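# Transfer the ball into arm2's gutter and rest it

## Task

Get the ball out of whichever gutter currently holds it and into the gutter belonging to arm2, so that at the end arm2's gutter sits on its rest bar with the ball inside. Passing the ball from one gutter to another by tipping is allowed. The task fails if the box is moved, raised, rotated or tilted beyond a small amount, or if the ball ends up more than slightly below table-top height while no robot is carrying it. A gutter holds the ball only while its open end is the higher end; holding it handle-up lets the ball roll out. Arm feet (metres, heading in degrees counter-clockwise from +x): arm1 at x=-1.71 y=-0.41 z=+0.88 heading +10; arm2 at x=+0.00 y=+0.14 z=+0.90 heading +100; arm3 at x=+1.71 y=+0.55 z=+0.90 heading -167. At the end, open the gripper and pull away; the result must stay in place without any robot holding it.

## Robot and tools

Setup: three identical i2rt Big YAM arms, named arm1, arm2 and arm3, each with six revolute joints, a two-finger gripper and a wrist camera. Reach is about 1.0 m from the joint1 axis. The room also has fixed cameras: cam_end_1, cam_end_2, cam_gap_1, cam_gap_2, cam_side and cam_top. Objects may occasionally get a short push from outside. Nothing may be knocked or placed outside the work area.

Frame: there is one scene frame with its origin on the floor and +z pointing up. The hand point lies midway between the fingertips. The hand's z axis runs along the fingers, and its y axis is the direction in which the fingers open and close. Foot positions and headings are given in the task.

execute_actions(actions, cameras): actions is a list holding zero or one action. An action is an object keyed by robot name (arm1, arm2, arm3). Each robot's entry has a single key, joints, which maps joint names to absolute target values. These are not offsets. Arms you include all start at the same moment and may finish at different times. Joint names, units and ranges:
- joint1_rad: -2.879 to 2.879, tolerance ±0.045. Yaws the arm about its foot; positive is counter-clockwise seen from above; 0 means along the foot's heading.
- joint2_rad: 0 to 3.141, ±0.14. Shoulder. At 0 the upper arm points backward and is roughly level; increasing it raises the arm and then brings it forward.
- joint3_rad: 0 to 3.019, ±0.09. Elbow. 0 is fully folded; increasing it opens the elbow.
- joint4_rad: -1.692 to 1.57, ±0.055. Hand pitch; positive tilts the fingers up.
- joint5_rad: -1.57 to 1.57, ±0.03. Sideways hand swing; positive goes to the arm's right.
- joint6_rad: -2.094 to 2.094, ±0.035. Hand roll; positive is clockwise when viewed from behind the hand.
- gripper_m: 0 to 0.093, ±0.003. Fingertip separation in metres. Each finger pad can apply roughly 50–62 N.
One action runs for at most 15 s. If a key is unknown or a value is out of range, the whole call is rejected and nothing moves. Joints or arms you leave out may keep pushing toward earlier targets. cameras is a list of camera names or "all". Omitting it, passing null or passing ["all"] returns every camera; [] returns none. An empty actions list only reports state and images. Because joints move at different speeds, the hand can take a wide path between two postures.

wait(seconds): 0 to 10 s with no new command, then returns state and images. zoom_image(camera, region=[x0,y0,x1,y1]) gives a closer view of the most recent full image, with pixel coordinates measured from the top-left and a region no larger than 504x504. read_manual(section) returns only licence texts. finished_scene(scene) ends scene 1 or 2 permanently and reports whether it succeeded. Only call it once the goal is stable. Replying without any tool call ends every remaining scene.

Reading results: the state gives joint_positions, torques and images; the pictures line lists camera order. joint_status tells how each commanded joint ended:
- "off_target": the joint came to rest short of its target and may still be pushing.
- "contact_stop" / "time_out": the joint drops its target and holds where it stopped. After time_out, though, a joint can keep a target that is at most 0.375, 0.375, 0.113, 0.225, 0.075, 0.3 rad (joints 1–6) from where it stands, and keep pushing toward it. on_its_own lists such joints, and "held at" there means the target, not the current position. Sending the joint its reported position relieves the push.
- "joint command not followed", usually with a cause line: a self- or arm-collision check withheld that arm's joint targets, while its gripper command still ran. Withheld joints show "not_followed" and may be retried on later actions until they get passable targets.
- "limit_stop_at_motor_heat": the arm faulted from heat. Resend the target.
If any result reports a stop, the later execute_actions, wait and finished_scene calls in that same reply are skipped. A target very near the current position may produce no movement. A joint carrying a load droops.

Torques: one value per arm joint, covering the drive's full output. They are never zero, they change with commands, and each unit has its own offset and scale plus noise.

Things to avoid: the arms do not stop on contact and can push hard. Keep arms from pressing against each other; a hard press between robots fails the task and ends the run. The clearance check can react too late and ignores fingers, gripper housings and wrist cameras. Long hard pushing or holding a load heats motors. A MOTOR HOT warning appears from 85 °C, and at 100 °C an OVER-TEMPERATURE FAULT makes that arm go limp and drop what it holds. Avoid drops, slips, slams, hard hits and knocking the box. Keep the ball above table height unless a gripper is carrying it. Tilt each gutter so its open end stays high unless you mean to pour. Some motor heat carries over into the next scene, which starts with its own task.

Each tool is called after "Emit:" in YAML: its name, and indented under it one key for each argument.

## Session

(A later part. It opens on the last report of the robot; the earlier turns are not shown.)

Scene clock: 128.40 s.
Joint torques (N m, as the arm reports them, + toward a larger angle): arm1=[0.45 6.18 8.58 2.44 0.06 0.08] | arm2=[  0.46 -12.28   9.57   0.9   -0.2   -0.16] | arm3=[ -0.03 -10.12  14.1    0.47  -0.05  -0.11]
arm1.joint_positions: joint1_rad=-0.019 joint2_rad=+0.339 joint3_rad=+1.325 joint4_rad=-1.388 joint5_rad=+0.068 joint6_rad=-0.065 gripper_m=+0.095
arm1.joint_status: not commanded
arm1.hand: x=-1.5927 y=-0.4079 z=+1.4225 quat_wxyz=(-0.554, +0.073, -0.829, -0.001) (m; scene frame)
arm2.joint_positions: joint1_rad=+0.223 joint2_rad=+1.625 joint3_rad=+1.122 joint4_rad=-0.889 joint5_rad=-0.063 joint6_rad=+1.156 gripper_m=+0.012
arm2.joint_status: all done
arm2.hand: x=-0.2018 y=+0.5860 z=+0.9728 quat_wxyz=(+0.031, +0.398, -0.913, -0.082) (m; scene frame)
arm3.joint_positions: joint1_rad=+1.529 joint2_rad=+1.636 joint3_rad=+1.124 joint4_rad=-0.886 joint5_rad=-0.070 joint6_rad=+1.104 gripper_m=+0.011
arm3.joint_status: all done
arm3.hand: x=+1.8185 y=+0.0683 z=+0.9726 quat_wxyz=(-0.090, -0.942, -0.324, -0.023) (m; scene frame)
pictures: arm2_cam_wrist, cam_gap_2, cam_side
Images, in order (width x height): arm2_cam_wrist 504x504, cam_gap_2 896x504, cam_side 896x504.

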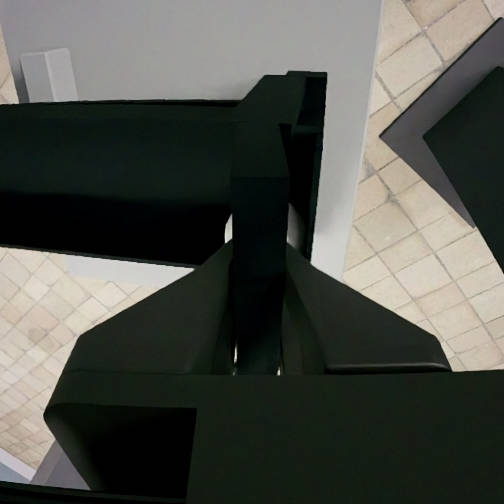

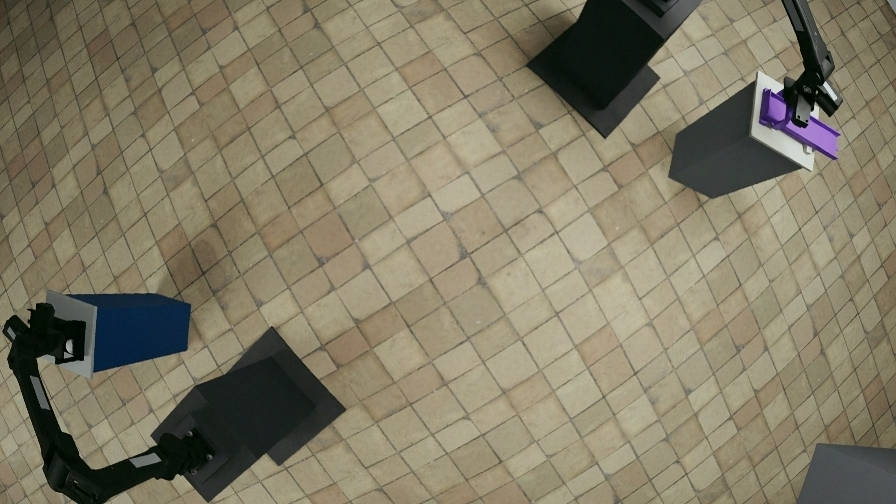

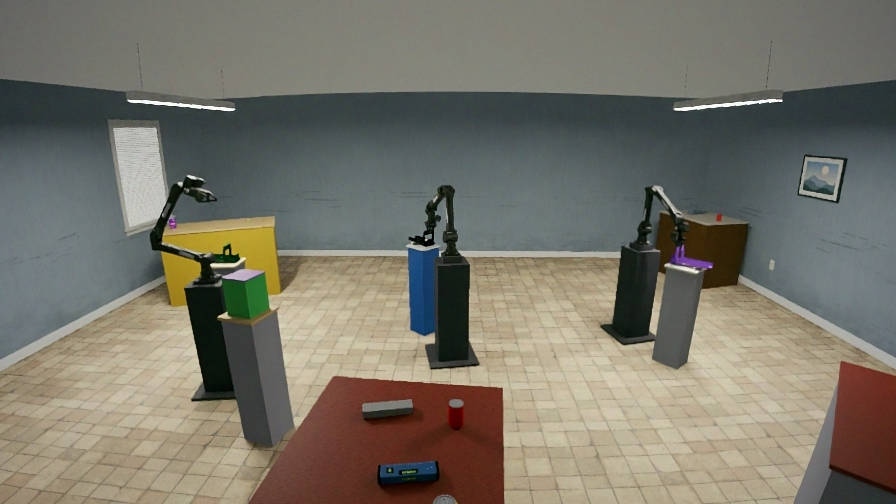

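Emit:
execute_actions:
  actions:
    - {"arm2":{"joints":{"gripper_m":0.09}},"arm3":{"joints":{"gripper_m":0.09}}}
  cameras: ["arm2_cam_wrist"]

Emit:
execute_actions:
  actions:
    - {"arm2":{"joints":{"joint2_rad":1.35,"joint3_rad":1.3,"joint4_rad":-1.15}},"arm3":{"joints":{"joint2_rad":1.35,"joint3_rad":1.3,"joint4_rad":-1.15}}}
  cameras: ["arm2_cam_wrist","arm3_cam_wrist","cam_top","cam_gap_1"]

Scene clock: 133.90 s.
Joint torques (N m, as the arm reports them, + toward a larger angle): arm1=[0.46 6.18 8.59 2.44 0.06 0.08] | arm2=[  0.36 -12.26   9.58   0.93  -0.2   -0.14] | arm3=[-0.22 -9.68 14.2   0.44 -0.05 -0.11]
arm1.joint_positions: joint1_rad=-0.019 joint2_rad=+0.339 joint3_rad=+1.325 joint4_rad=-1.388 joint5_rad=+0.068 joint6_rad=-0.065 gripper_m=+0.095
arm1.joint_status: not commanded
arm1.hand: x=-1.5927 y=-0.4079 z=+1.4225 quat_wxyz=(-0.554, +0.073, -0.829, -0.001) (m; scene frame)
arm2.joint_positions: joint1_rad=+0.223 joint2_rad=+1.627 joint3_rad=+1.122 joint4_rad=-0.888 joint5_rad=-0.063 joint6_rad=+1.156 gripper_m=+0.090
arm2.joint_status: all done
arm2.hand: x=-0.2018 y=+0.5861 z=+0.9721 quat_wxyz=(+0.031, +0.398, -0.913, -0.081) (m; scene frame)
arm3.joint_positions: joint1_rad=+1.529 joint2_rad=+1.636 joint3_rad=+1.124 joint4_rad=-0.886 joint5_rad=-0.070 joint6_rad=+1.104 gripper_m=+0.090
arm3.joint_status: all done
arm3.hand: x=+1.8185 y=+0.0683 z=+0.9726 quat_wxyz=(-0.090, -0.942, -0.324, -0.023) (m; scene frame)
pictures: arm2_cam_wrist
Images, in order (width x height): arm2_cam_wrist 504x504.

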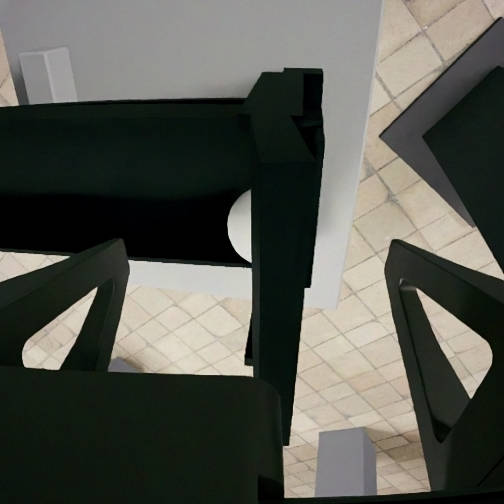

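Scene clock: 135.23 s.
Joint torques (N m, as the arm reports them, + toward a larger angle): arm1=[0.44 6.19 8.59 2.45 0.06 0.08] | arm2=[  0.22 -10.19  12.02   0.36  -0.21  -0.19] | arm3=[-0.01 -7.87 13.91  0.54 -0.05 -0.13]
arm1.joint_positions: joint1_rad=-0.019 joint2_rad=+0.339 joint3_rad=+1.325 joint4_rad=-1.388 joint5_rad=+0.068 joint6_rad=-0.065 gripper_m=+0.095
arm1.joint_status: not commanded
arm1.hand: x=-1.5927 y=-0.4079 z=+1.4225 quat_wxyz=(-0.554, +0.073, -0.829, -0.001) (m; scene frame)
arm2.joint_positions: joint1_rad=+0.223 joint2_rad=+1.337 joint3_rad=+1.269 joint4_rad=-1.142 joint5_rad=-0.063 joint6_rad=+1.156 gripper_m=+0.090
arm2.joint_status: all done
arm2.hand: x=-0.1949 y=+0.5696 z=+1.1530 quat_wxyz=(+0.030, +0.396, -0.901, -0.172) (m; scene frame)
arm3.joint_positions: joint1_rad=+1.529 joint2_rad=+1.343 joint3_rad=+1.275 joint4_rad=-1.141 joint5_rad=-0.070 joint6_rad=+1.104 gripper_m=+0.090
arm3.joint_status: all done
arm3.hand: x=+1.8149 y=+0.0867 z=+1.1567 quat_wxyz=(-0.183, -0.929, -0.323, -0.009) (m; scene frame)
pictures: arm2_cam_wrist, arm3_cam_wrist, cam_gap_1, cam_top
Images, in order (width x height): arm2_cam_wrist 504x504, arm3_cam_wrist 504x504, cam_gap_1 896x504, cam_top 896x504.

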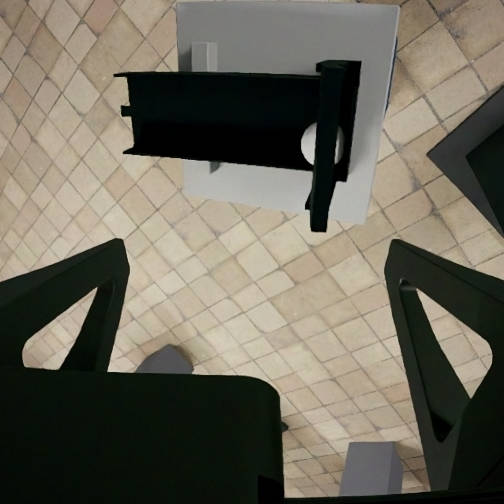

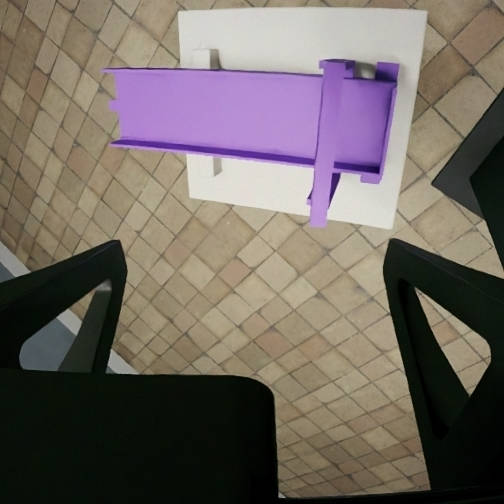

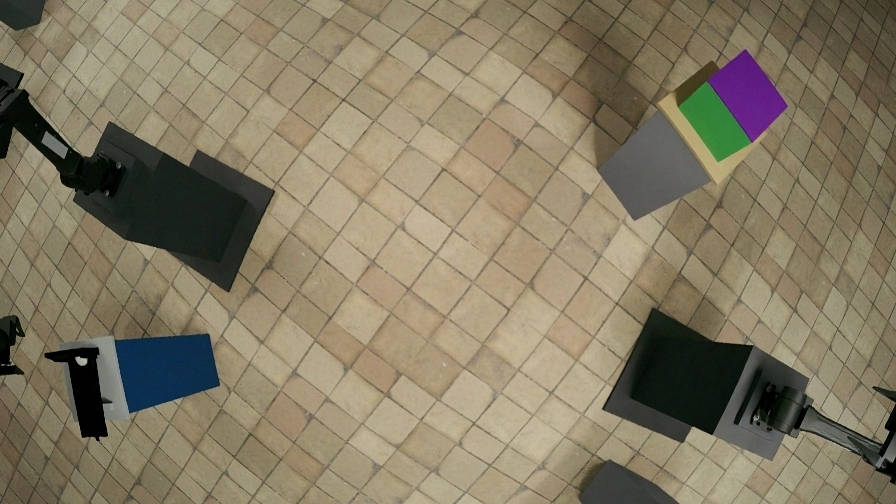

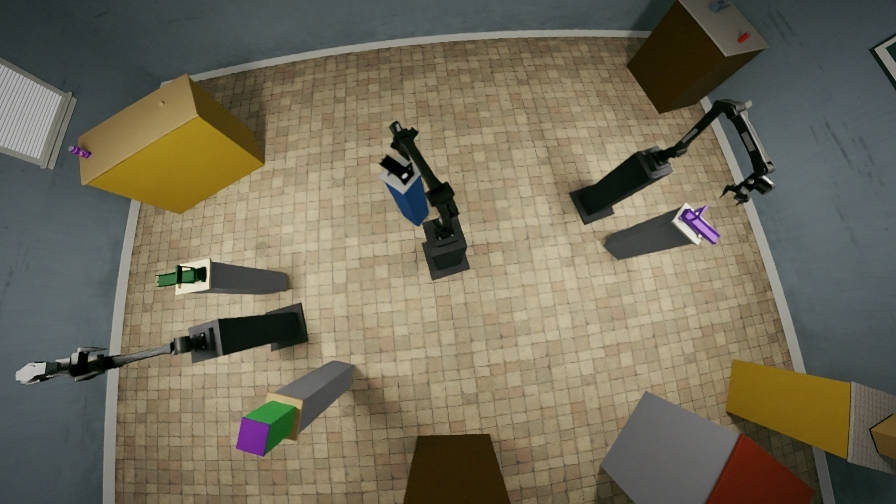

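Emit:
finished_scene:
  scene: 2

The scene is finished: the task was done.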